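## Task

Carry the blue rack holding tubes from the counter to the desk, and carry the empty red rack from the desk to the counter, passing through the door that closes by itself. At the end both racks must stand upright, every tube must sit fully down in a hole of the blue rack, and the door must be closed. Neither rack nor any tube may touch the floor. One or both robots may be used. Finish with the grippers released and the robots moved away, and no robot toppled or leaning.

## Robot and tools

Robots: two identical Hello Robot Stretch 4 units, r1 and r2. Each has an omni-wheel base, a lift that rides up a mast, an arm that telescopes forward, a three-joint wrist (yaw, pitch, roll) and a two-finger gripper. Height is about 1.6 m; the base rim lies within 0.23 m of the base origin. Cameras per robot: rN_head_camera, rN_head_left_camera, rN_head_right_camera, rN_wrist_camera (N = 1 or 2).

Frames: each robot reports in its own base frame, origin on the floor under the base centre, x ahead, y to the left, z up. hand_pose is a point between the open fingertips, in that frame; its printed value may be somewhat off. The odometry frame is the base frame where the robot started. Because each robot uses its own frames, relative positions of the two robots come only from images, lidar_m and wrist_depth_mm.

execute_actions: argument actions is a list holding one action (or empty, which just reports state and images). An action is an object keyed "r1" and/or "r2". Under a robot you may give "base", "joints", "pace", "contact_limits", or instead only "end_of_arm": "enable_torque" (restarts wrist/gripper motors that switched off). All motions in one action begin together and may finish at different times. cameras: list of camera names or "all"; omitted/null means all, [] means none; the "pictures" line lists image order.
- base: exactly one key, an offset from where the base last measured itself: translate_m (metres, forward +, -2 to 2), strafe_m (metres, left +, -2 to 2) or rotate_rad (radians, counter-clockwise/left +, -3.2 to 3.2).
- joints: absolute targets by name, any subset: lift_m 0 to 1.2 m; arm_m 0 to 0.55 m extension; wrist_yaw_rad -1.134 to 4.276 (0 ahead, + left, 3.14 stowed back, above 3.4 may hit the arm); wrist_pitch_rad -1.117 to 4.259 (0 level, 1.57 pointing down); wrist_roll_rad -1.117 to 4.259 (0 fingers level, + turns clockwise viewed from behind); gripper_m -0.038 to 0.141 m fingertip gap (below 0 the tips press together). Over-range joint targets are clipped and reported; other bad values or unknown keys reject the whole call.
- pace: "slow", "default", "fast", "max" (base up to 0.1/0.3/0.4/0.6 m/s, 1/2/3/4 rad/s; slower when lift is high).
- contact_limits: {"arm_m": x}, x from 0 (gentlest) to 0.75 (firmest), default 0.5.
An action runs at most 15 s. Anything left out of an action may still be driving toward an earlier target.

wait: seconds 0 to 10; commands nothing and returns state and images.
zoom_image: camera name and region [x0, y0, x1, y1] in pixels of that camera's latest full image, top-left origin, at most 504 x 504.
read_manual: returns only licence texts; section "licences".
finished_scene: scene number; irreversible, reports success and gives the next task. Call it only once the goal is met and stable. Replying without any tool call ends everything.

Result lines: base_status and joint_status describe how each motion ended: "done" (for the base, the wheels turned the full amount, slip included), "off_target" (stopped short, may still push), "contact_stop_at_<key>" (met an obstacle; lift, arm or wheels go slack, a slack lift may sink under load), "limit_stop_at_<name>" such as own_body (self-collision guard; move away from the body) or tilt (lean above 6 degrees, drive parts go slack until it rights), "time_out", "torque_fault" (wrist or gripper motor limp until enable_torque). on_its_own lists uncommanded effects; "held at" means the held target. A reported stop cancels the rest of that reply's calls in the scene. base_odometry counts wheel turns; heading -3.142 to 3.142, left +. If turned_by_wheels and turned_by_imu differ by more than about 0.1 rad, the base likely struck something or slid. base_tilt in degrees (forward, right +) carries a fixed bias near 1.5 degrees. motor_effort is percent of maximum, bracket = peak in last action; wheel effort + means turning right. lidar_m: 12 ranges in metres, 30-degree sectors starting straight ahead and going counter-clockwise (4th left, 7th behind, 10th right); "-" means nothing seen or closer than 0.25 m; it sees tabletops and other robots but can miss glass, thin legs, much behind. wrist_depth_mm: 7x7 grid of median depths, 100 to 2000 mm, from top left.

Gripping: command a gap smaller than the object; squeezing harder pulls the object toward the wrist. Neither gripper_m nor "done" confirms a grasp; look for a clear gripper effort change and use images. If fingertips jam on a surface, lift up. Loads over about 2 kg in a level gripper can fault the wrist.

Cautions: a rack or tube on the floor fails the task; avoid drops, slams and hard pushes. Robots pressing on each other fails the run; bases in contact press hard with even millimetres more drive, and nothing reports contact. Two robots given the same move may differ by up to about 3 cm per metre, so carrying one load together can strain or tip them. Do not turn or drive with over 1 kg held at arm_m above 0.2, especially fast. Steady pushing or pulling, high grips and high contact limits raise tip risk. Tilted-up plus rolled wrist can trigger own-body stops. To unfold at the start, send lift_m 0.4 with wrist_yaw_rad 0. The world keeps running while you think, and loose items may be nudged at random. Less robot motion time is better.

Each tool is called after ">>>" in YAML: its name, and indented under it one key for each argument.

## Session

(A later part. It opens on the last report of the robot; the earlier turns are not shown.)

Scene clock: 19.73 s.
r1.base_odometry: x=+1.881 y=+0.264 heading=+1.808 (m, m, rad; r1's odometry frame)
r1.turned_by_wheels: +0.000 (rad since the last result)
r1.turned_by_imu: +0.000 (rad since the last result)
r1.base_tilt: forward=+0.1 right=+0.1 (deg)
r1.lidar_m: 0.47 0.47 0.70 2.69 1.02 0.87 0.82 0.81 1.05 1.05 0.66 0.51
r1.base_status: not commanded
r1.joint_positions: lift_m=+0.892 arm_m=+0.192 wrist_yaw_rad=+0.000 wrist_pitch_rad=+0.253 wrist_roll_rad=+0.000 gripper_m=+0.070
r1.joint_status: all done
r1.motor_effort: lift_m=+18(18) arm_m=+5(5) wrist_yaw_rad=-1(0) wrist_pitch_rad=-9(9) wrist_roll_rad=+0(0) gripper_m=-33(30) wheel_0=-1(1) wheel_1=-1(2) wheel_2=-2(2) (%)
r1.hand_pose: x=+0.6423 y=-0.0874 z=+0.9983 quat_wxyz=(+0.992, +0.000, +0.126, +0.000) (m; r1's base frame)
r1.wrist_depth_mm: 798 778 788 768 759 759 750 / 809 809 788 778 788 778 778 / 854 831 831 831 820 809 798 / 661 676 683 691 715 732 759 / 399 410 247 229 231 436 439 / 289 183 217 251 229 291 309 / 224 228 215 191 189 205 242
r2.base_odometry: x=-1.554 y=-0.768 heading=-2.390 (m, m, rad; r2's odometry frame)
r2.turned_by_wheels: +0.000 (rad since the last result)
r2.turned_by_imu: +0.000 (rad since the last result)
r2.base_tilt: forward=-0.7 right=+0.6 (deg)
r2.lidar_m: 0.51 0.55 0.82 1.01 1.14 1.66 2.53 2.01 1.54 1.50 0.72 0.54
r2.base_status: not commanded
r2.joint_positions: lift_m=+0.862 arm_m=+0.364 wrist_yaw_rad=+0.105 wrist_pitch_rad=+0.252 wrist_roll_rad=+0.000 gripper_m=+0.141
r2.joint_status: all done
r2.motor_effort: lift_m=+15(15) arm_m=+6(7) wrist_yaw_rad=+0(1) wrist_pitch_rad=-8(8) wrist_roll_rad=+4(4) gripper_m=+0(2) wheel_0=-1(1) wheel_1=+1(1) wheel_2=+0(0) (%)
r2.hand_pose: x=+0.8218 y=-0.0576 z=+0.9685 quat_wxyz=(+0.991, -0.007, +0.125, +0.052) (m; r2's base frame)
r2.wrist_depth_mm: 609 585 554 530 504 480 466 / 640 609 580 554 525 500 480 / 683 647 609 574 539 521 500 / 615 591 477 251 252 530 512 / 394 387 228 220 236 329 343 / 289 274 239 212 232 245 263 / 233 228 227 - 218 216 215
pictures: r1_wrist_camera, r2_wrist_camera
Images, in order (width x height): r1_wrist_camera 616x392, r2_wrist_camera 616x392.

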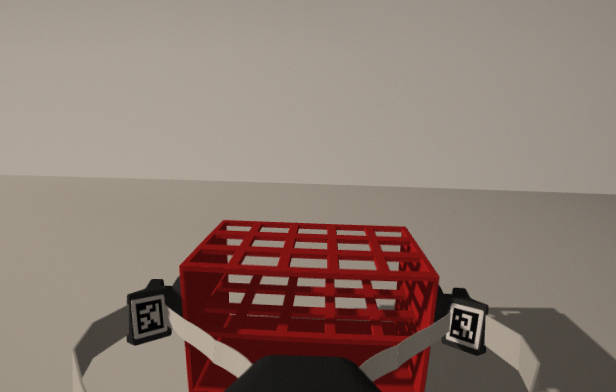

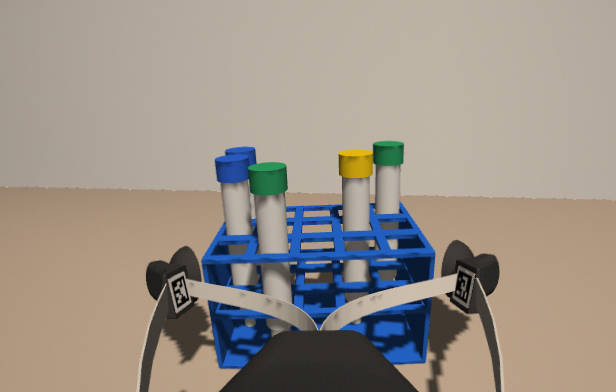

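>>> execute_actions:
  actions:
    - {"r1": {"base": {"rotate_rad": -0.316}, "joints": {"lift_m": 0.95, "arm_m": 0.0}, "pace": "default"}, "r2": {"joints": {"arm_m": 0.37, "gripper_m": 0.055}, "pace": "default"}}
  cameras: ["r1_head_left_camera", "r1_head_right_camera", "r1_wrist_camera", "r2_wrist_camera"]

Scene clock: 25.90 s.
r1.base_odometry: x=+1.881 y=+0.264 heading=+1.493 (m, m, rad; r1's odometry frame)
r1.turned_by_wheels: -0.315 (rad since the last result)
r1.turned_by_imu: -0.317 (rad since the last result)
r1.base_tilt: forward=+0.0 right=+0.1 (deg)
r1.lidar_m: 0.42 0.47 0.53 2.38 1.69 0.98 0.79 0.82 0.88 1.06 1.07 0.51
r1.base_status: done
r1.joint_positions: lift_m=+0.950 arm_m=+0.001 wrist_yaw_rad=+0.000 wrist_pitch_rad=+0.253 wrist_roll_rad=+0.000 gripper_m=+0.070
r1.joint_status: all done
r1.motor_effort: lift_m=+23(24) arm_m=-5(6) wrist_yaw_rad=+0(2) wrist_pitch_rad=-9(10) wrist_roll_rad=+0(1) gripper_m=-28(30) wheel_0=+4(7) wheel_1=+2(8) wheel_2=+2(7) (%)
r1.hand_pose: x=+0.4512 y=-0.0875 z=+1.0558 quat_wxyz=(+0.992, +0.000, +0.126, +0.000) (m; r1's base frame)
r1.wrist_depth_mm: 866 917 976 1008 1078 1160 931 / 878 946 991 1042 1138 1205 976 / 904 976 1042 1098 1160 1229 960 / 891 931 960 960 991 1205 976 / 554 569 246 229 233 603 609 / 399 183 216 251 229 402 424 / 307 312 213 191 189 272 946
r2.base_odometry: x=-1.554 y=-0.768 heading=-2.390 (m, m, rad; r2's odometry frame)
r2.turned_by_wheels: +0.000 (rad since the last result)
r2.turned_by_imu: +0.000 (rad since the last result)
r2.base_tilt: forward=-0.6 right=+0.7 (deg)
r2.lidar_m: 0.52 0.57 0.84 1.04 1.13 1.70 2.52 1.99 1.56 1.51 0.70 0.52
r2.base_status: not commanded
r2.joint_positions: lift_m=+0.862 arm_m=+0.369 wrist_yaw_rad=+0.105 wrist_pitch_rad=+0.253 wrist_roll_rad=+0.000 gripper_m=+0.055
r2.joint_status: all done
r2.motor_effort: lift_m=+15(15) arm_m=+6(7) wrist_yaw_rad=+0(0) wrist_pitch_rad=-11(11) wrist_roll_rad=+4(4) gripper_m=-22(21) wheel_0=-1(1) wheel_1=+2(1) wheel_2=+0(0) (%)
r2.hand_pose: x=+0.8267 y=-0.0576 z=+0.9682 quat_wxyz=(+0.991, -0.007, +0.126, +0.052) (m; r2's base frame)
r2.wrist_depth_mm: 609 574 549 521 496 477 455 / 634 609 569 549 517 496 477 / 676 640 597 569 535 517 496 / 609 585 198 496 226 525 512 / 389 384 198 187 204 351 342 / 287 181 190 202 208 176 271 / 231 226 214 - 197 216 -
pictures: r1_head_left_camera, r1_head_right_camera, r1_wrist_camera, r2_wrist_camera
Images, in order (width x height): r1_head_left_camera 420x672, r1_head_right_camera 420x672, r1_wrist_camera 616x392, r2_wrist_camera 616x392.

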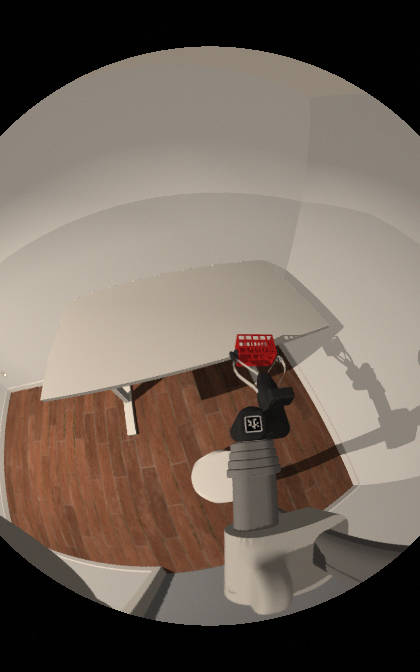

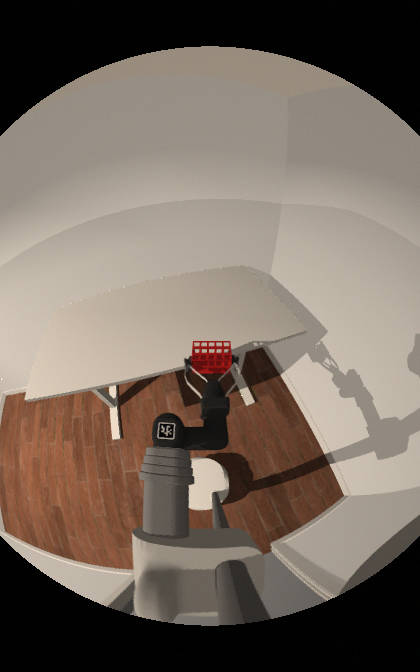

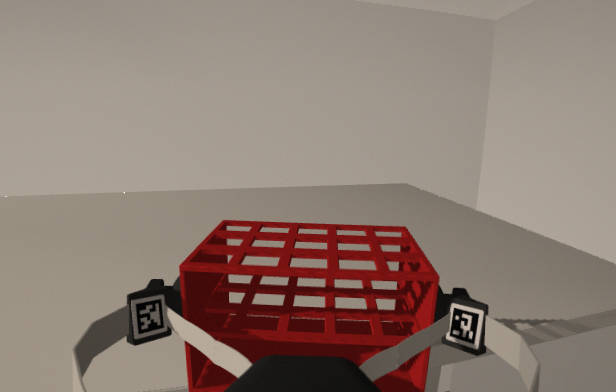

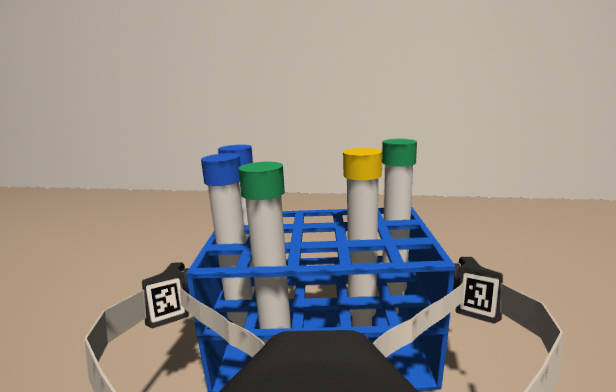

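>>> zoom_image:
  camera: "r1_head_left_camera"
  region: [90, 520, 250, 630]

>>> zoom_image:
  camera: "r1_head_right_camera"
  region: [230, 480, 390, 630]

Region (90, 520, 250, 630) of r1_head_left_camera's 420x672 image, scaled by 3.150, with more detail than that image has; it fills the top 346 rows of this view, and the rest is white.

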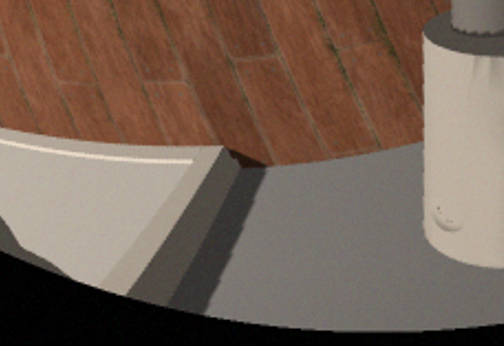

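Region (230, 480, 390, 630) of r1_head_right_camera's 420x672 image, scaled by 3.150, with more detail than that image has; it fills the top 472 rows of this view, and the rest is white.

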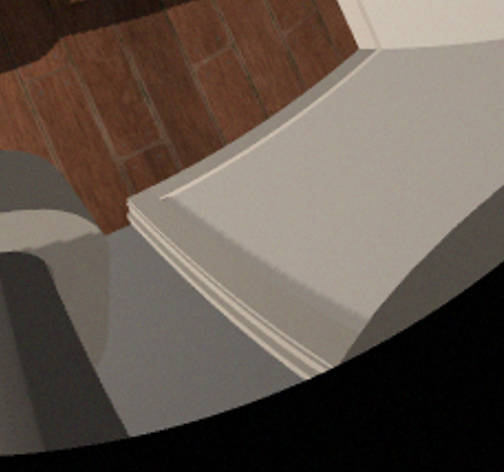

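>>> execute_actions:
  actions:
    - {"r1": {"base": {"rotate_rad": 0.06}, "pace": "fast"}, "r2": {"joints": {"lift_m": 0.93, "arm_m": 0.2, "wrist_yaw_rad": 0.0}, "pace": "default"}}
  cameras: ["r2_wrist_camera"]

>>> execute_actions:
  actions:
    - {"r1": {"base": {"translate_m": -0.575}, "pace": "fast"}, "r2": {"base": {"translate_m": -0.6}, "joints": {"arm_m": 0.0}, "pace": "fast"}}
  cameras: ["r1_head_left_camera", "r1_head_right_camera", "r2_head_right_camera", "r2_wrist_camera"]

Scene clock: 28.83 s.
r1.base_odometry: x=+1.881 y=+0.265 heading=+1.553 (m, m, rad; r1's odometry frame)
r1.turned_by_wheels: +0.060 (rad since the last result)
r1.turned_by_imu: +0.059 (rad since the last result)
r1.base_tilt: forward=+0.0 right=+0.2 (deg)
r1.lidar_m: 0.41 0.47 0.59 2.61 1.50 0.97 0.82 0.82 0.86 1.08 1.07 0.53
r1.base_status: done
r1.joint_positions: lift_m=+0.950 arm_m=+0.001 wrist_yaw_rad=+0.000 wrist_pitch_rad=+0.253 wrist_roll_rad=+0.000 gripper_m=+0.070
r1.joint_status: not commanded
r1.motor_effort: lift_m=+23(23) arm_m=-6(6) wrist_yaw_rad=+0(1) wrist_pitch_rad=-10(10) wrist_roll_rad=+0(1) gripper_m=-29(30) wheel_0=-4(3) wheel_1=-2(6) wheel_2=+0(4) (%)
r1.hand_pose: x=+0.4512 y=-0.0874 z=+1.0558 quat_wxyz=(+0.992, +0.000, +0.126, +0.000) (m; r1's base frame)
r1.wrist_depth_mm: 878 917 960 991 1060 1098 1008 / 878 917 1008 1025 1098 1138 1042 / 946 976 1042 1078 1118 1182 1060 / 917 931 917 976 991 1255 1060 / 554 564 247 229 231 603 615 / 397 183 218 250 228 404 427 / 309 314 214 191 190 259 375
r2.base_odometry: x=-1.554 y=-0.768 heading=-2.390 (m, m, rad; r2's odometry frame)
r2.turned_by_wheels: +0.000 (rad since the last result)
r2.turned_by_imu: +0.000 (rad since the last result)
r2.base_tilt: forward=-0.5 right=+0.6 (deg)
r2.lidar_m: 0.51 0.55 0.85 1.03 1.13 1.66 2.54 2.01 1.53 1.47 0.73 0.54
r2.base_status: not commanded
r2.joint_positions: lift_m=+0.930 arm_m=+0.201 wrist_yaw_rad=+0.000 wrist_pitch_rad=+0.253 wrist_roll_rad=+0.000 gripper_m=+0.055
r2.joint_status: all done
r2.motor_effort: lift_m=+22(22) arm_m=-6(6) wrist_yaw_rad=+1(8) wrist_pitch_rad=-12(12) wrist_roll_rad=+4(3) gripper_m=-21(22) wheel_0=-1(1) wheel_1=+2(1) wheel_2=+0(0) (%)
r2.hand_pose: x=+0.6513 y=-0.0875 z=+1.0356 quat_wxyz=(+0.992, +0.000, +0.126, +0.000) (m; r2's base frame)
r2.wrist_depth_mm: 732 715 691 676 654 647 634 / 768 741 732 699 691 676 661 / 798 788 750 741 707 707 691 / 831 809 200 691 225 723 707 / 554 544 198 187 204 496 484 / 407 180 196 201 208 176 364 / 327 320 213 - 197 303 -
pictures: r2_wrist_camera
Images, in order (width x height): r2_wrist_camera 616x392.

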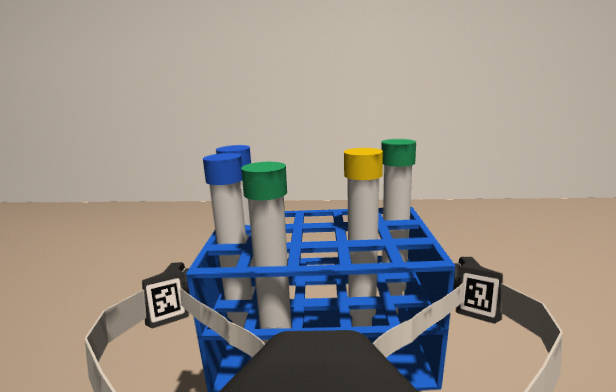

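Scene clock: 31.90 s.
r1.base_odometry: x=+1.871 y=-0.310 heading=+1.552 (m, m, rad; r1's odometry frame)
r1.turned_by_wheels: +0.000 (rad since the last result)
r1.turned_by_imu: +0.001 (rad since the last result)
r1.base_tilt: forward=+0.1 right=+0.1 (deg)
r1.lidar_m: 0.44 1.03 2.14 2.55 0.55 0.31 0.26 0.26 0.31 0.48 1.22 1.21
r1.base_status: done
r1.joint_positions: lift_m=+0.950 arm_m=+0.001 wrist_yaw_rad=+0.000 wrist_pitch_rad=+0.253 wrist_roll_rad=+0.000 gripper_m=+0.070
r1.joint_status: not commanded
r1.motor_effort: lift_m=+22(23) arm_m=-5(6) wrist_yaw_rad=+0(0) wrist_pitch_rad=-10(10) wrist_roll_rad=-1(0) gripper_m=-32(31) wheel_0=-2(7) wheel_1=-1(6) wheel_2=+0(12) (%)
r1.hand_pose: x=+0.4511 y=-0.0874 z=+1.0558 quat_wxyz=(+0.992, +0.000, +0.126, +0.000) (m; r1's base frame)
r1.wrist_depth_mm: 1336 1397 1430 1537 1618 1618 1205 / 1366 1430 1499 1576 1708 1576 1182 / 1430 1464 1537 1576 1808 1576 1182 / 904 931 946 1098 1160 1366 1229 / 1499 1576 247 229 231 1576 1205 / 1576 183 217 252 228 1397 1205 / 1138 1618 214 191 190 820 1182
r2.base_odometry: x=-1.116 y=-0.359 heading=-2.390 (m, m, rad; r2's odometry frame)
r2.turned_by_wheels: +0.000 (rad since the last result)
r2.turned_by_imu: +0.000 (rad since the last result)
r2.base_tilt: forward=-0.5 right=+0.5 (deg)
r2.lidar_m: 0.41 1.19 1.13 1.08 1.19 1.72 1.95 1.92 1.49 1.44 1.57 0.47
r2.base_status: done
r2.joint_positions: lift_m=+0.930 arm_m=+0.001 wrist_yaw_rad=+0.000 wrist_pitch_rad=+0.253 wrist_roll_rad=+0.000 gripper_m=+0.055
r2.joint_status: all done
r2.motor_effort: lift_m=+22(22) arm_m=-6(5) wrist_yaw_rad=+0(1) wrist_pitch_rad=-12(12) wrist_roll_rad=+4(4) gripper_m=-23(24) wheel_0=-2(7) wheel_1=+0(6) wheel_2=-2(11) (%)
r2.hand_pose: x=+0.4513 y=-0.0874 z=+1.0356 quat_wxyz=(+0.992, +0.000, +0.126, +0.000) (m; r2's base frame)
r2.wrist_depth_mm: 1499 1499 1464 1430 1397 1336 1308 / 1464 1537 1499 1499 1430 1397 1397 / 1430 1576 1576 1464 1366 1336 1430 / 1060 1042 200 960 225 917 891 / 1118 1078 198 187 203 960 946 / 1182 180 190 201 208 176 991 / 1255 1229 213 - 196 1078 1060
pictures: r1_head_left_camera, r1_head_right_camera, r2_head_right_camera, r2_wrist_camera
Images, in order (width x height): r1_head_left_camera 420x672, r1_head_right_camera 420x672, r2_head_right_camera 420x672, r2_wrist_camera 616x392.

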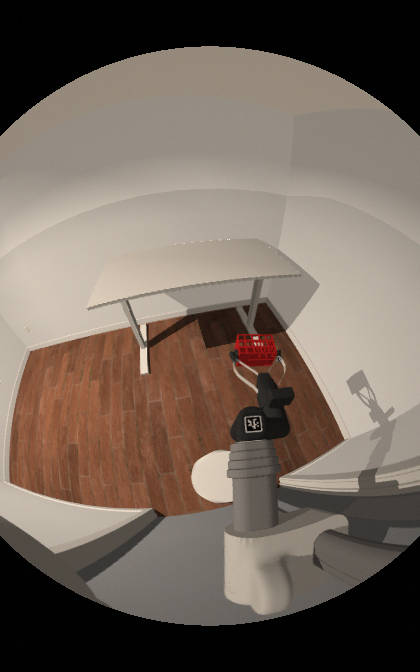

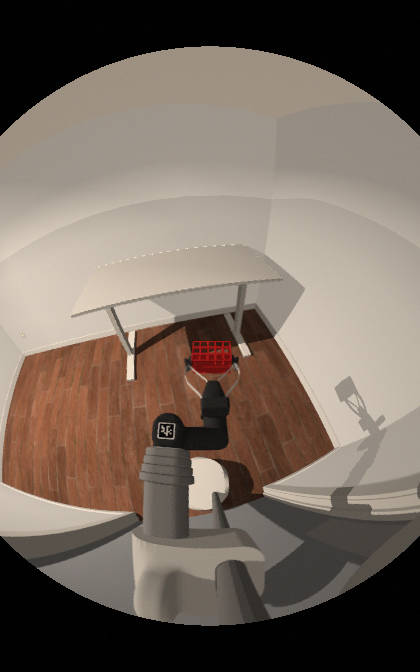

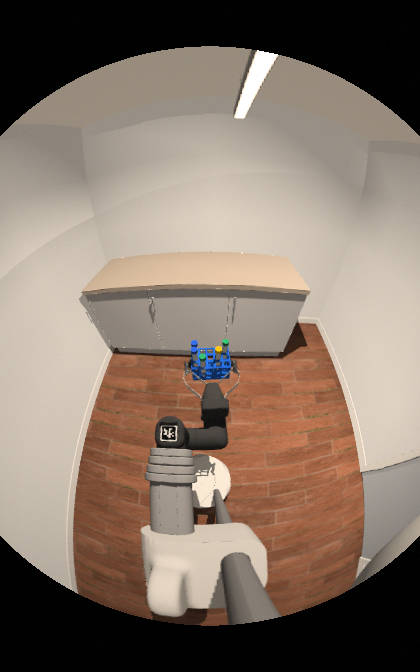

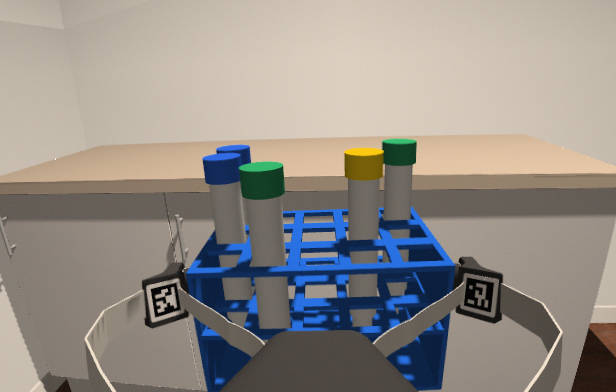

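>>> execute_actions:
  actions:
    - {"r1": {"base": {"translate_m": -1.125}, "joints": {"lift_m": 0.5}, "pace": "default"}, "r2": {"base": {"translate_m": -1.4}, "joints": {"lift_m": 0.96}, "pace": "fast"}}
  cameras: ["r1_head_left_camera", "r1_head_right_camera", "r2_head_left_camera", "r2_head_right_camera", "r2_wrist_camera"]

Scene clock: 38.00 s.
r1.base_odometry: x=+1.851 y=-0.415 heading=+1.525 (m, m, rad; r1's odometry frame)
r1.turned_by_wheels: -0.028 (rad since the last result)
r1.turned_by_imu: -0.027 (rad since the last result)
r1.base_tilt: forward=+0.1 right=+0.2 (deg)
r1.lidar_m: 0.43 1.13 2.17 2.52 0.38 0.25 - 0.25 0.25 0.46 1.25 1.35
r1.base_status: translate_m contact_stop (by the wheels' count: -0.105 of -1.125)
r1.joint_positions: lift_m=+0.500 arm_m=+0.001 wrist_yaw_rad=+0.000 wrist_pitch_rad=+0.253 wrist_roll_rad=+0.000 gripper_m=+0.070
r1.joint_status: all done
r1.on_its_own: the wheels are slack since a contact_stop
r1.motor_effort: lift_m=+20(17) arm_m=-3(5) wrist_yaw_rad=+0(5) wrist_pitch_rad=-9(11) wrist_roll_rad=+0(0) gripper_m=-30(27) wheel_0=+0(22) wheel_1=+0(17) wheel_2=+1(34) (%)
r1.hand_pose: x=+0.4508 y=-0.0874 z=+0.6060 quat_wxyz=(+0.992, +0.000, +0.126, +0.000) (m; r1's base frame)
r1.wrist_depth_mm: 991 1025 1042 1118 1078 1336 1229 / 1499 1499 1661 1708 1756 1661 1182 / 1464 1576 1661 1708 1808 1576 1229 / 1537 1576 1756 1756 1983 1576 1229 / 1499 1661 246 228 231 1576 1229 / 1205 183 217 251 229 1366 1281 / 1042 1060 214 191 190 621 1098
r2.base_odometry: x=-0.092 y=+0.596 heading=-2.391 (m, m, rad; r2's odometry frame)
r2.turned_by_wheels: +0.000 (rad since the last result)
r2.turned_by_imu: +0.001 (rad since the last result)
r2.base_tilt: forward=-0.7 right=+0.7 (deg)
r2.lidar_m: 0.39 1.62 1.24 1.21 0.73 0.55 0.52 0.59 0.94 1.29 1.41 0.45
r2.base_status: done
r2.joint_positions: lift_m=+0.960 arm_m=+0.001 wrist_yaw_rad=+0.000 wrist_pitch_rad=+0.253 wrist_roll_rad=+0.000 gripper_m=+0.055
r2.joint_status: all done
r2.motor_effort: lift_m=+21(22) arm_m=-6(6) wrist_yaw_rad=+0(0) wrist_pitch_rad=-11(12) wrist_roll_rad=+4(4) gripper_m=-20(23) wheel_0=+0(7) wheel_1=-2(7) wheel_2=-1(11) (%)
r2.hand_pose: x=+0.4513 y=-0.0874 z=+1.0657 quat_wxyz=(+0.992, +0.000, +0.126, +0.000) (m; r2's base frame)
r2.wrist_depth_mm: 1661 - - - - - - / 1618 - - - - - - / 1618 - - - - - - / 1576 - 200 - 224 - - / 1618 - 198 187 204 - - / 1576 181 190 202 208 176 1863 / 1537 1618 214 - 196 1537 1499
pictures: r1_head_left_camera, r1_head_right_camera, r2_head_left_camera, r2_head_right_camera, r2_wrist_camera
Images, in order (width x height): r1_head_left_camera 420x672, r1_head_right_camera 420x672, r2_head_left_camera 420x672, r2_head_right_camera 420x672, r2_wrist_camera 616x392.

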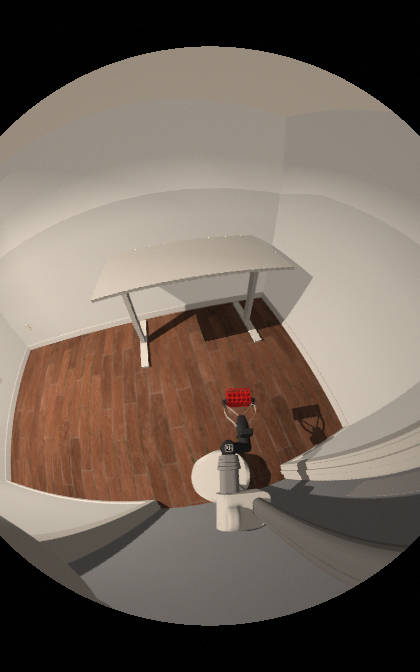

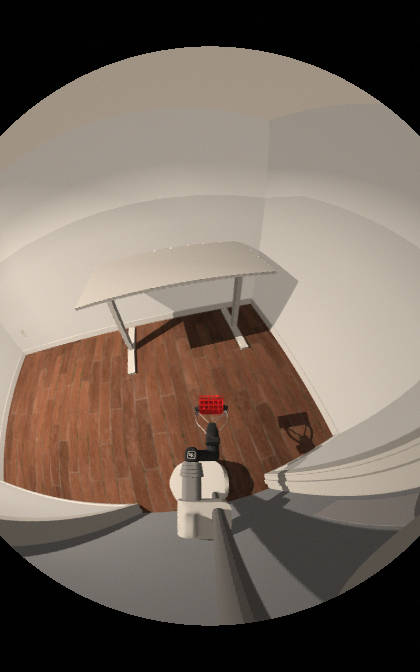

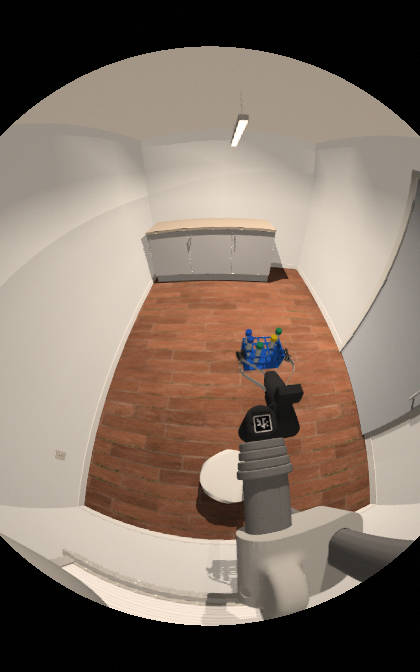

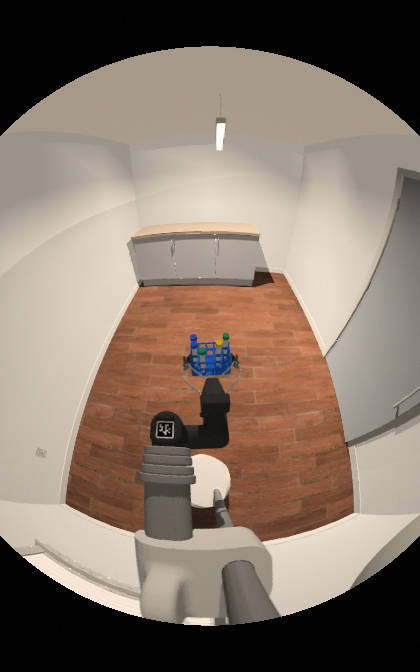

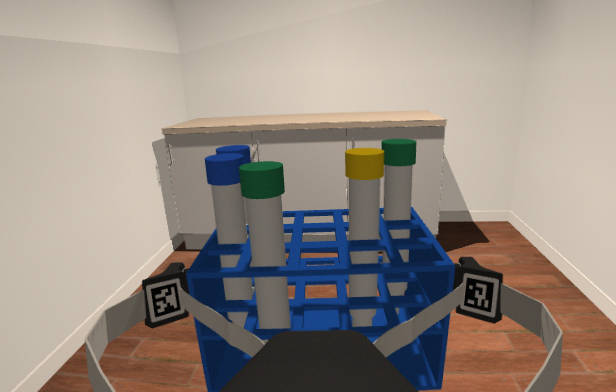

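>>> execute_actions:
  actions:
    - {"r1": {"base": {"translate_m": -0.15}, "pace": "slow"}, "r2": {"base": {"rotate_rad": -1.215}, "pace": "default"}}
  cameras: ["r1_head_left_camera", "r2_head_camera", "r2_head_left_camera"]

Scene clock: 44.73 s.
r1.base_odometry: x=+1.844 y=-0.564 heading=+1.524 (m, m, rad; r1's odometry frame)
r1.turned_by_wheels: +0.000 (rad since the last result)
r1.turned_by_imu: -0.001 (rad since the last result)
r1.base_tilt: forward=+0.0 right=+0.1 (deg)
r1.lidar_m: 0.43 1.27 2.38 0.48 0.29 0.25 - 0.25 0.33 0.50 0.52 1.51
r1.base_status: done
r1.joint_positions: lift_m=+0.500 arm_m=+0.001 wrist_yaw_rad=+0.000 wrist_pitch_rad=+0.253 wrist_roll_rad=+0.000 gripper_m=+0.070
r1.joint_status: not commanded
r1.motor_effort: lift_m=+20(20) arm_m=-3(3) wrist_yaw_rad=+0(0) wrist_pitch_rad=-10(10) wrist_roll_rad=+0(0) gripper_m=-30(28) wheel_0=-7(9) wheel_1=-7(12) wheel_2=+8(16) (%)
r1.hand_pose: x=+0.4508 y=-0.0874 z=+0.6060 quat_wxyz=(+0.992, +0.000, +0.126, +0.000) (m; r1's base frame)
r1.wrist_depth_mm: 1060 1078 1182 1336 1308 1464 1255 / 1464 1661 1756 1863 1921 1661 1229 / 1661 1661 1808 1863 1983 1618 1229 / 1708 1808 1863 - - 1618 1281 / 1661 1808 247 229 232 1618 1281 / 1336 183 217 251 229 1397 1281 / 1025 1060 214 192 190 621 1118
r2.base_odometry: x=-0.092 y=+0.596 heading=+2.678 (m, m, rad; r2's odometry frame)
r2.turned_by_wheels: -1.214 (rad since the last result)
r2.turned_by_imu: -1.199 (rad since the last result)
r2.base_tilt: forward=-0.6 right=+0.7 (deg)
r2.lidar_m: 0.38 1.81 2.49 1.91 1.27 1.21 0.81 0.60 0.55 0.55 0.73 0.47
r2.base_status: done
r2.joint_positions: lift_m=+0.960 arm_m=+0.001 wrist_yaw_rad=+0.000 wrist_pitch_rad=+0.253 wrist_roll_rad=+0.000 gripper_m=+0.055
r2.joint_status: not commanded
r2.motor_effort: lift_m=+20(21) arm_m=-6(6) wrist_yaw_rad=+0(1) wrist_pitch_rad=-11(11) wrist_roll_rad=+4(4) gripper_m=-22(21) wheel_0=+4(8) wheel_1=+1(9) wheel_2=+3(7) (%)
r2.hand_pose: x=+0.4513 y=-0.0875 z=+1.0658 quat_wxyz=(+0.992, +0.000, +0.126, +0.000) (m; r2's base frame)
r2.wrist_depth_mm: 1756 1499 1138 854 750 931 866 / 1863 1618 1205 891 - 960 904 / - 1708 1229 931 788 1008 931 / - 1863 200 917 227 1078 976 / - - 198 187 204 1078 1008 / - 180 195 202 208 176 1025 / 1661 1618 213 - 196 1229 1060
pictures: r1_head_left_camera, r2_head_camera, r2_head_left_camera
Images, in order (width x height): r1_head_left_camera 420x672, r2_head_camera 420x560, r2_head_left_camera 420x672.

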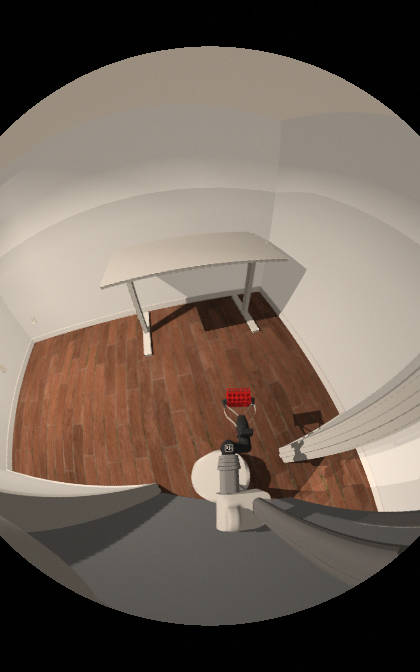

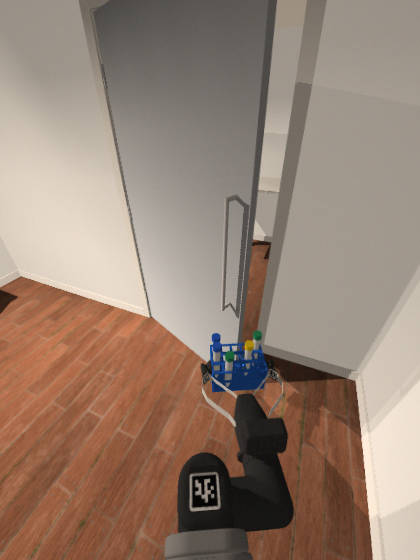

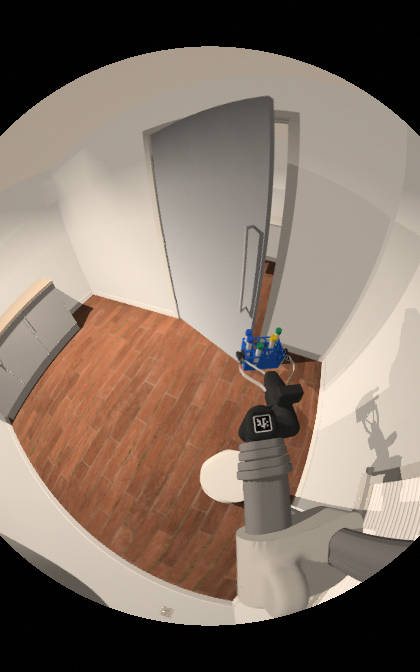

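>>> execute_actions:
  actions:
    - {"r1": {"base": {"translate_m": -0.89}, "pace": "default"}}
  cameras: ["r1_head_left_camera", "r1_head_right_camera", "r2_head_camera", "r2_head_left_camera"]

Scene clock: 47.70 s.
r1.base_odometry: x=+1.816 y=-0.943 heading=+1.384 (m, m, rad; r1's odometry frame)
r1.turned_by_wheels: -0.140 (rad since the last result)
r1.turned_by_imu: -0.167 (rad since the last result)
r1.base_tilt: forward=+0.0 right=+0.2 (deg)
r1.lidar_m: 0.43 1.61 0.49 0.32 0.29 0.34 0.51 2.34 0.89 0.97 0.74 0.70
r1.base_status: translate_m contact_stop (by the wheels' count: -0.380 of -0.890)
r1.joint_positions: lift_m=+0.500 arm_m=+0.001 wrist_yaw_rad=+0.000 wrist_pitch_rad=+0.253 wrist_roll_rad=+0.000 gripper_m=+0.070
r1.joint_status: not commanded
r1.on_its_own: the wheels are slack since a contact_stop
r1.motor_effort: lift_m=+20(20) arm_m=-3(3) wrist_yaw_rad=+0(4) wrist_pitch_rad=-10(10) wrist_roll_rad=+0(0) gripper_m=-27(30) wheel_0=+0(34) wheel_1=+0(23) wheel_2=-1(28) (%)
r1.hand_pose: x=+0.4508 y=-0.0875 z=+0.6060 quat_wxyz=(+0.992, +0.000, +0.126, +0.000) (m; r1's base frame)
r1.wrist_depth_mm: 1537 1661 - - 1983 1464 1160 / 1808 1983 - - 1983 1430 1182 / 1863 - - - - 1499 1205 / 1983 - - - - 1499 1182 / 1708 1921 247 229 232 1464 1229 / 1308 183 218 252 229 1336 1229 / 1025 1042 215 191 189 615 1138
r2.base_odometry: x=-0.092 y=+0.596 heading=+2.678 (m, m, rad; r2's odometry frame)
r2.turned_by_wheels: +0.000 (rad since the last result)
r2.turned_by_imu: +0.000 (rad since the last result)
r2.base_tilt: forward=-0.6 right=+0.6 (deg)
r2.lidar_m: 0.41 1.16 1.16 1.91 1.30 1.21 0.85 0.59 0.53 0.57 0.77 0.44
r2.base_status: not commanded
r2.joint_positions: lift_m=+0.960 arm_m=+0.001 wrist_yaw_rad=+0.000 wrist_pitch_rad=+0.253 wrist_roll_rad=+0.000 gripper_m=+0.055
r2.joint_status: not commanded
r2.motor_effort: lift_m=+20(20) arm_m=-6(6) wrist_yaw_rad=+0(0) wrist_pitch_rad=-11(11) wrist_roll_rad=+4(4) gripper_m=-23(22) wheel_0=+4(4) wheel_1=+2(1) wheel_2=+3(3) (%)
r2.hand_pose: x=+0.4513 y=-0.0875 z=+1.0658 quat_wxyz=(+0.992, +0.000, +0.126, +0.000) (m; r2's base frame)
r2.wrist_depth_mm: 991 1182 - - - 931 854 / 1008 1205 - - - 976 891 / 1008 1255 1008 - - 1025 917 / 1025 1229 200 - 225 1042 960 / 1060 1255 198 187 204 1078 1008 / 1078 181 195 201 208 176 1025 / 1078 1308 214 - 197 1182 1078
pictures: r1_head_left_camera, r1_head_right_camera, r2_head_camera, r2_head_left_camera
Images, in order (width x height): r1_head_left_camera 420x672, r1_head_right_camera 420x672, r2_head_camera 420x560, r2_head_left_camera 420x672.

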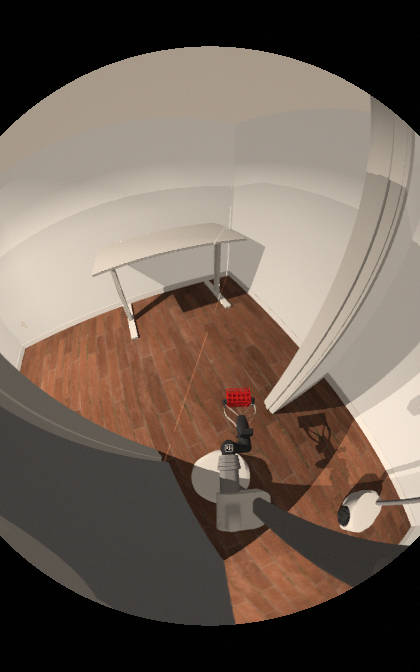

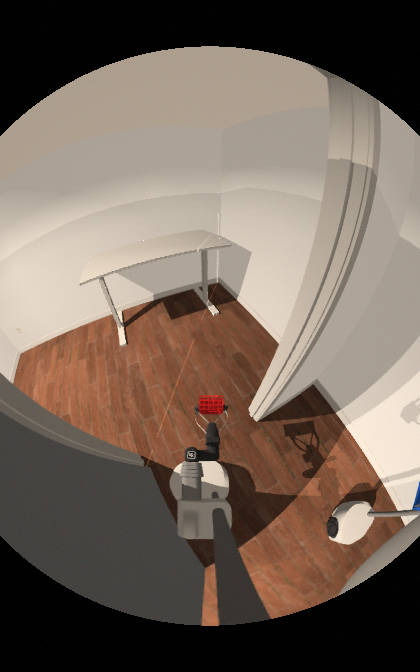

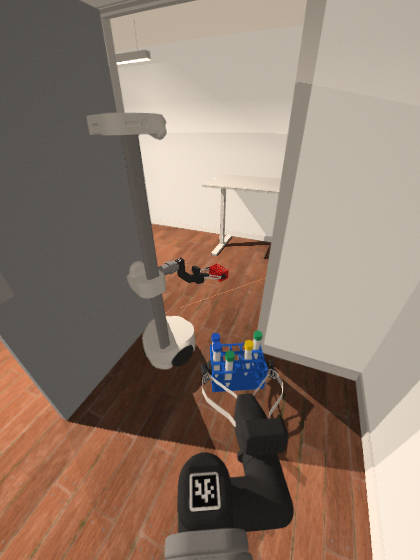

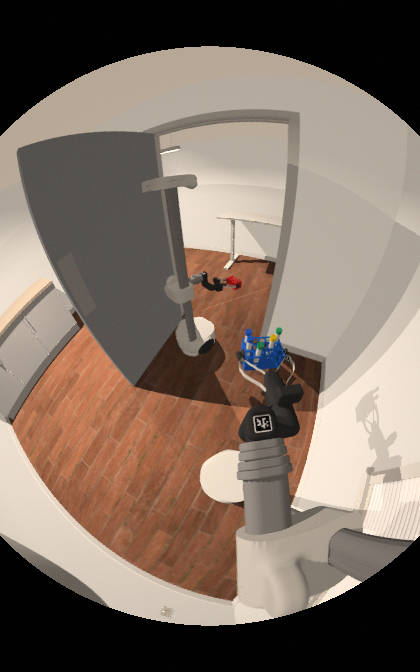

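>>> execute_actions:
  actions:
    - {"r1": {"base": {"rotate_rad": -1.25}, "pace": "default"}}
  cameras: ["r1_head_left_camera", "r1_head_right_camera", "r2_head_camera", "r2_head_left_camera"]

Scene clock: 50.07 s.
r1.base_odometry: x=+1.815 y=-0.942 heading=+0.134 (m, m, rad; r1's odometry frame)
r1.turned_by_wheels: -1.250 (rad since the last result)
r1.turned_by_imu: -1.264 (rad since the last result)
r1.base_tilt: forward=+0.0 right=+0.1 (deg)
r1.lidar_m: 0.44 0.63 1.75 1.59 1.63 0.32 0.25 - 0.25 0.27 0.62 0.91
r1.base_status: done
r1.joint_positions: lift_m=+0.500 arm_m=+0.000 wrist_yaw_rad=+0.000 wrist_pitch_rad=+0.253 wrist_roll_rad=+0.000 gripper_m=+0.070
r1.joint_status: not commanded
r1.motor_effort: lift_m=+20(22) arm_m=+0(3) wrist_yaw_rad=+0(8) wrist_pitch_rad=-10(18) wrist_roll_rad=+1(0) gripper_m=-30(30) wheel_0=+2(17) wheel_1=-4(18) wheel_2=+6(28) (%)
r1.hand_pose: x=+0.4501 y=-0.0874 z=+0.6060 quat_wxyz=(+0.992, +0.000, +0.126, +0.000) (m; r1's base frame)
r1.wrist_depth_mm: 603 976 1042 1042 1098 1118 1138 / 609 1025 1060 1060 1138 1160 1182 / 621 976 1138 1160 1160 1229 1229 / 621 1008 1138 1205 1182 1229 1281 / 621 991 247 229 233 1255 1308 / 615 183 218 251 229 1281 1336 / 574 917 215 191 190 609 1098
r2.base_odometry: x=-0.092 y=+0.596 heading=+2.678 (m, m, rad; r2's odometry frame)
r2.turned_by_wheels: +0.000 (rad since the last result)
r2.turned_by_imu: +0.000 (rad since the last result)
r2.base_tilt: forward=-0.6 right=+0.6 (deg)
r2.lidar_m: 0.42 0.81 2.50 1.89 1.28 1.21 0.88 0.59 0.54 0.51 0.78 0.44
r2.base_status: not commanded
r2.joint_positions: lift_m=+0.960 arm_m=+0.001 wrist_yaw_rad=+0.000 wrist_pitch_rad=+0.253 wrist_roll_rad=+0.000 gripper_m=+0.055
r2.joint_status: not commanded
r2.motor_effort: lift_m=+20(20) arm_m=-6(6) wrist_yaw_rad=+0(1) wrist_pitch_rad=-12(11) wrist_roll_rad=+3(4) gripper_m=-24(21) wheel_0=+4(4) wheel_1=+1(1) wheel_2=+3(3) (%)
r2.hand_pose: x=+0.4513 y=-0.0875 z=+1.0658 quat_wxyz=(+0.992, +0.000, +0.126, +0.000) (m; r2's base frame)
r2.wrist_depth_mm: 654 976 - - - 931 854 / 668 976 - - - 976 878 / 654 960 1576 - - 1008 917 / 640 960 199 - 225 1060 960 / 640 931 198 187 204 1078 1008 / 640 180 190 202 208 176 1025 / 654 917 213 - 196 1182 1078
pictures: r1_head_left_camera, r1_head_right_camera, r2_head_camera, r2_head_left_camera
Images, in order (width x height): r1_head_left_camera 420x672, r1_head_right_camera 420x672, r2_head_camera 420x560, r2_head_left_camera 420x672.

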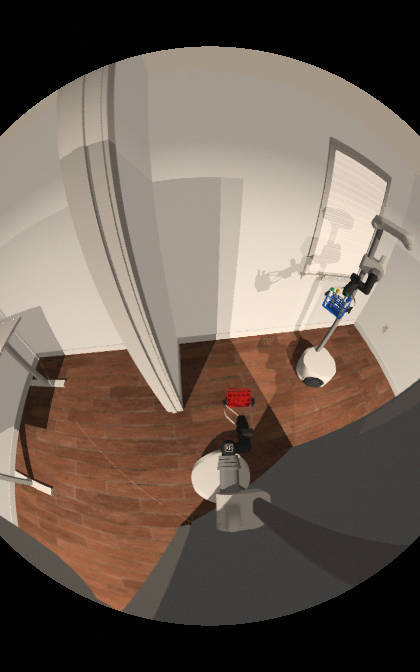

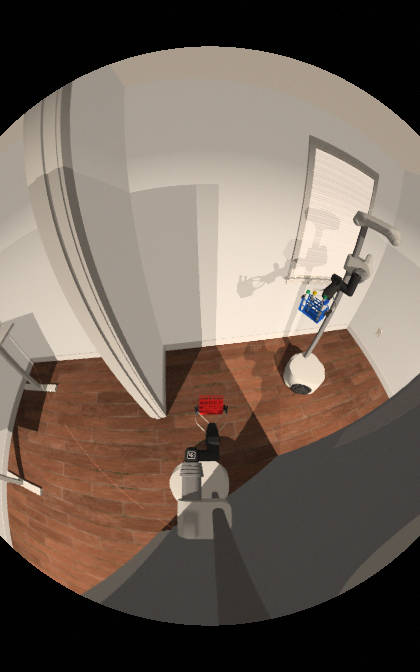

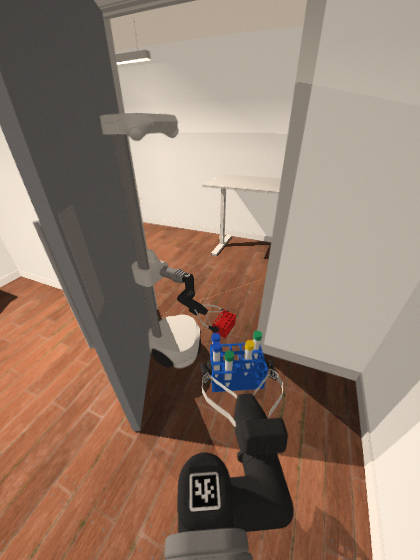

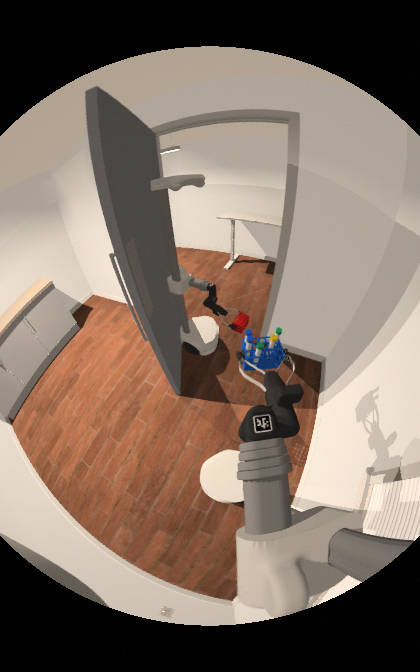

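>>> execute_actions:
  actions:
    - {"r1": {"base": {"strafe_m": -0.5}, "pace": "default"}}
  cameras: ["r1_head_left_camera", "r1_head_right_camera", "r2_head_camera", "r2_head_left_camera"]

Scene clock: 53.47 s.
r1.base_odometry: x=+1.883 y=-1.438 heading=+0.134 (m, m, rad; r1's odometry frame)
r1.turned_by_wheels: +0.000 (rad since the last result)
r1.turned_by_imu: +0.003 (rad since the last result)
r1.base_tilt: forward=+0.1 right=+0.0 (deg)
r1.lidar_m: 0.42 1.22 1.00 2.10 0.44 0.25 0.25 0.25 0.25 1.87 1.91 0.72
r1.base_status: done
r1.joint_positions: lift_m=+0.500 arm_m=+0.000 wrist_yaw_rad=+0.000 wrist_pitch_rad=+0.253 wrist_roll_rad=+0.000 gripper_m=+0.070
r1.joint_status: not commanded
r1.motor_effort: lift_m=+20(20) arm_m=+0(1) wrist_yaw_rad=+0(2) wrist_pitch_rad=-10(10) wrist_roll_rad=+0(1) gripper_m=-29(30) wheel_0=+0(12) wheel_1=-5(26) wheel_2=+4(8) (%)
r1.hand_pose: x=+0.4501 y=-0.0874 z=+0.6060 quat_wxyz=(+0.992, +0.000, +0.126, +0.000) (m; r1's base frame)
r1.wrist_depth_mm: 1078 1060 1118 1118 1160 1160 1182 / 1078 1118 1118 1182 1160 1229 741 / 1118 1160 1138 1205 1229 1255 1281 / 1182 1182 1205 1205 1229 1308 1336 / 1182 1255 246 229 232 1366 1366 / 1205 183 218 251 229 842 1397 / 1042 1078 214 192 190 455 809
r2.base_odometry: x=-0.092 y=+0.596 heading=+2.678 (m, m, rad; r2's odometry frame)
r2.turned_by_wheels: +0.000 (rad since the last result)
r2.turned_by_imu: +0.000 (rad since the last result)
r2.base_tilt: forward=-0.8 right=+0.5 (deg)
r2.lidar_m: 0.40 0.54 1.14 1.88 1.29 1.20 0.83 0.58 0.54 0.57 0.78 0.46
r2.base_status: not commanded
r2.joint_positions: lift_m=+0.960 arm_m=+0.001 wrist_yaw_rad=+0.000 wrist_pitch_rad=+0.253 wrist_roll_rad=+0.000 gripper_m=+0.055
r2.joint_status: not commanded
r2.motor_effort: lift_m=+20(20) arm_m=-6(6) wrist_yaw_rad=+1(0) wrist_pitch_rad=-11(11) wrist_roll_rad=+3(4) gripper_m=-23(21) wheel_0=+4(4) wheel_1=+1(1) wheel_2=+3(3) (%)
r2.hand_pose: x=+0.4513 y=-0.0875 z=+1.0658 quat_wxyz=(+0.992, +0.000, +0.126, +0.000) (m; r2's base frame)
r2.wrist_depth_mm: 917 1160 - - - 946 854 / 931 1182 - - - 976 891 / 931 1229 1576 - - 1025 917 / 946 1229 199 - 224 1060 960 / 820 1229 198 187 204 1078 1008 / 788 180 190 202 208 176 1025 / 820 1229 215 - 196 1205 1078
pictures: r1_head_left_camera, r1_head_right_camera, r2_head_camera, r2_head_left_camera
Images, in order (width x height): r1_head_left_camera 420x672, r1_head_right_camera 420x672, r2_head_camera 420x560, r2_head_left_camera 420x672.

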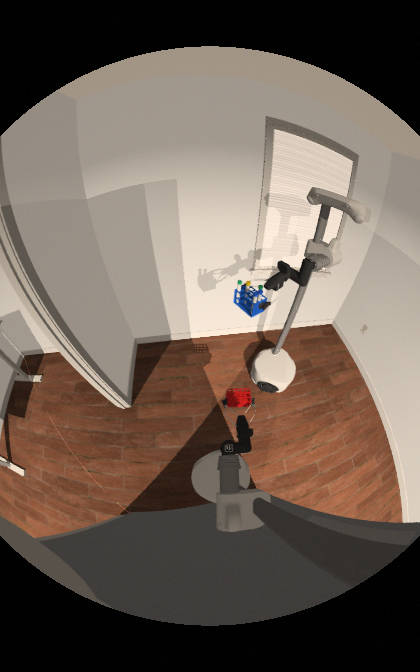

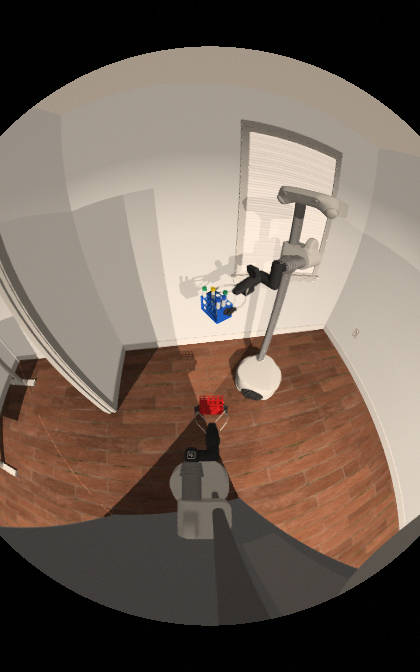

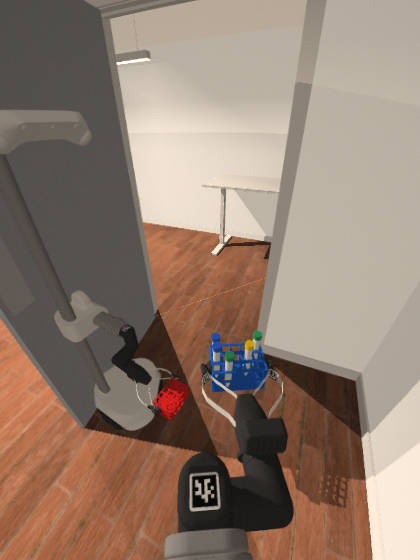

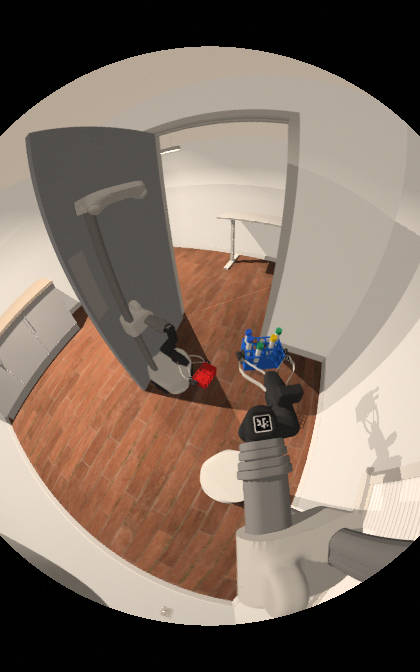

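>>> execute_actions:
  actions:
    - {"r1": {"base": {"rotate_rad": -0.98}, "pace": "default"}, "r2": {"base": {"strafe_m": -0.1}, "pace": "fast"}}
  cameras: ["r1_head_left_camera", "r1_head_right_camera", "r2_head_camera", "r2_head_left_camera", "r2_head_right_camera"]

Scene clock: 55.93 s.
r1.base_odometry: x=+1.883 y=-1.437 heading=-0.845 (m, m, rad; r1's odometry frame)
r1.turned_by_wheels: -0.979 (rad since the last result)
r1.turned_by_imu: -0.983 (rad since the last result)
r1.base_tilt: forward=+0.0 right=+0.2 (deg)
r1.lidar_m: 0.42 0.80 0.72 1.11 0.98 2.08 0.38 0.25 - 0.25 0.25 1.86
r1.base_status: done
r1.joint_positions: lift_m=+0.500 arm_m=+0.000 wrist_yaw_rad=+0.000 wrist_pitch_rad=+0.253 wrist_roll_rad=+0.000 gripper_m=+0.070
r1.joint_status: not commanded
r1.motor_effort: lift_m=+20(20) arm_m=+1(1) wrist_yaw_rad=+0(1) wrist_pitch_rad=-9(10) wrist_roll_rad=+0(0) gripper_m=-30(28) wheel_0=+3(7) wheel_1=-2(7) wheel_2=+6(17) (%)
r1.hand_pose: x=+0.4501 y=-0.0875 z=+0.6060 quat_wxyz=(+0.992, +0.000, +0.126, +0.000) (m; r1's base frame)
r1.wrist_depth_mm: 1281 1499 1863 1708 1618 1397 1281 / 1205 1499 1921 1756 1576 1464 1281 / 1308 1537 1921 1863 1661 1464 1366 / 1366 1661 - 1921 1708 1537 1336 / 1336 1708 247 228 231 1576 1397 / 931 183 218 251 228 1366 1397 / 715 946 215 191 189 615 1118
r2.base_odometry: x=-0.047 y=+0.686 heading=+2.678 (m, m, rad; r2's odometry frame)
r2.turned_by_wheels: +0.000 (rad since the last result)
r2.turned_by_imu: +0.000 (rad since the last result)
r2.base_tilt: forward=-0.6 right=+0.7 (deg)
r2.lidar_m: 0.39 0.86 0.72 1.94 1.35 1.25 0.74 0.49 0.44 0.47 0.65 0.45
r2.base_status: done
r2.joint_positions: lift_m=+0.960 arm_m=+0.001 wrist_yaw_rad=+0.000 wrist_pitch_rad=+0.253 wrist_roll_rad=+0.000 gripper_m=+0.055
r2.joint_status: not commanded
r2.motor_effort: lift_m=+20(20) arm_m=-6(6) wrist_yaw_rad=+0(1) wrist_pitch_rad=-11(11) wrist_roll_rad=+4(4) gripper_m=-19(20) wheel_0=+0(10) wheel_1=+1(11) wheel_2=+1(2) (%)
r2.hand_pose: x=+0.4513 y=-0.0874 z=+1.0658 quat_wxyz=(+0.992, +0.000, +0.126, +0.000) (m; r2's base frame)
r2.wrist_depth_mm: 1025 1255 - - - 891 831 / 1025 1308 - - - 931 854 / 1060 1308 - - 1042 976 891 / 1042 1366 200 - 226 1008 931 / 866 1336 198 186 204 1025 960 / 1008 180 190 202 208 176 991 / 1008 1397 213 - 196 1160 1025
pictures: r1_head_left_camera, r1_head_right_camera, r2_head_camera, r2_head_left_camera, r2_head_right_camera
Images, in order (width x height): r1_head_left_camera 420x672, r1_head_right_camera 420x672, r2_head_camera 420x560, r2_head_left_camera 420x672, r2_head_right_camera 420x672.

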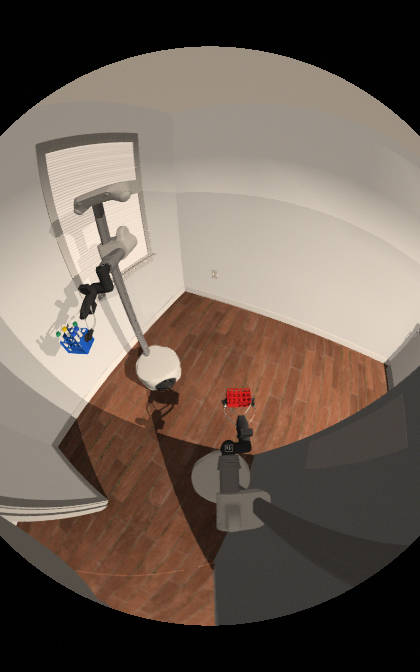

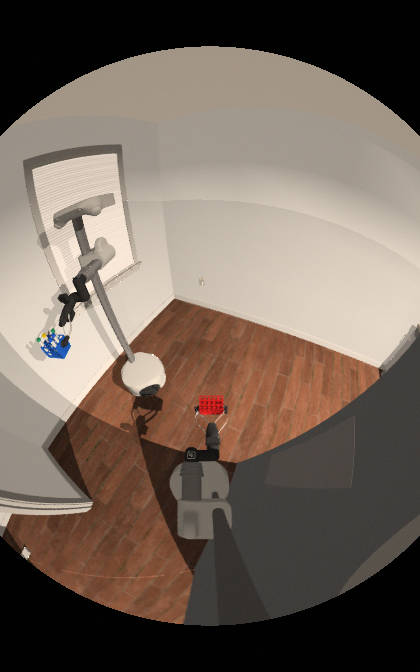

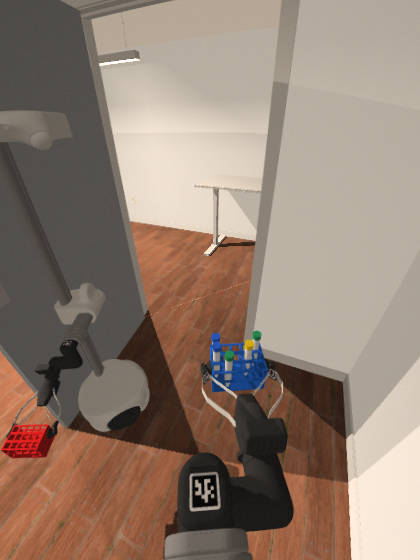

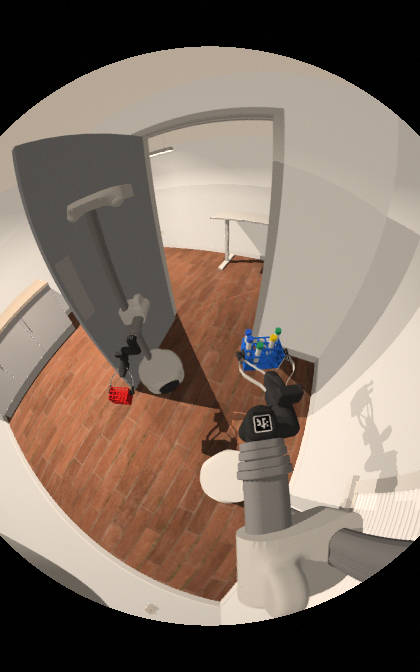

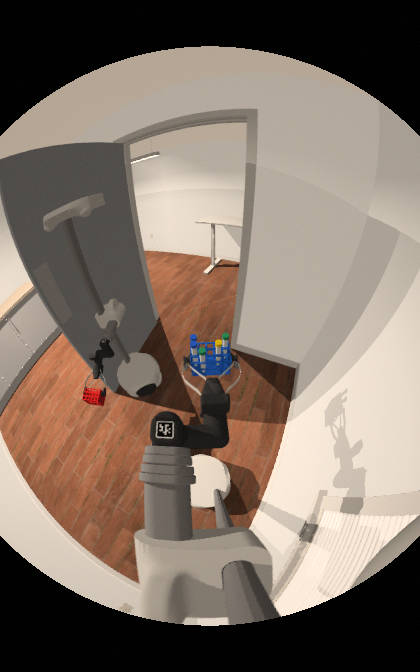

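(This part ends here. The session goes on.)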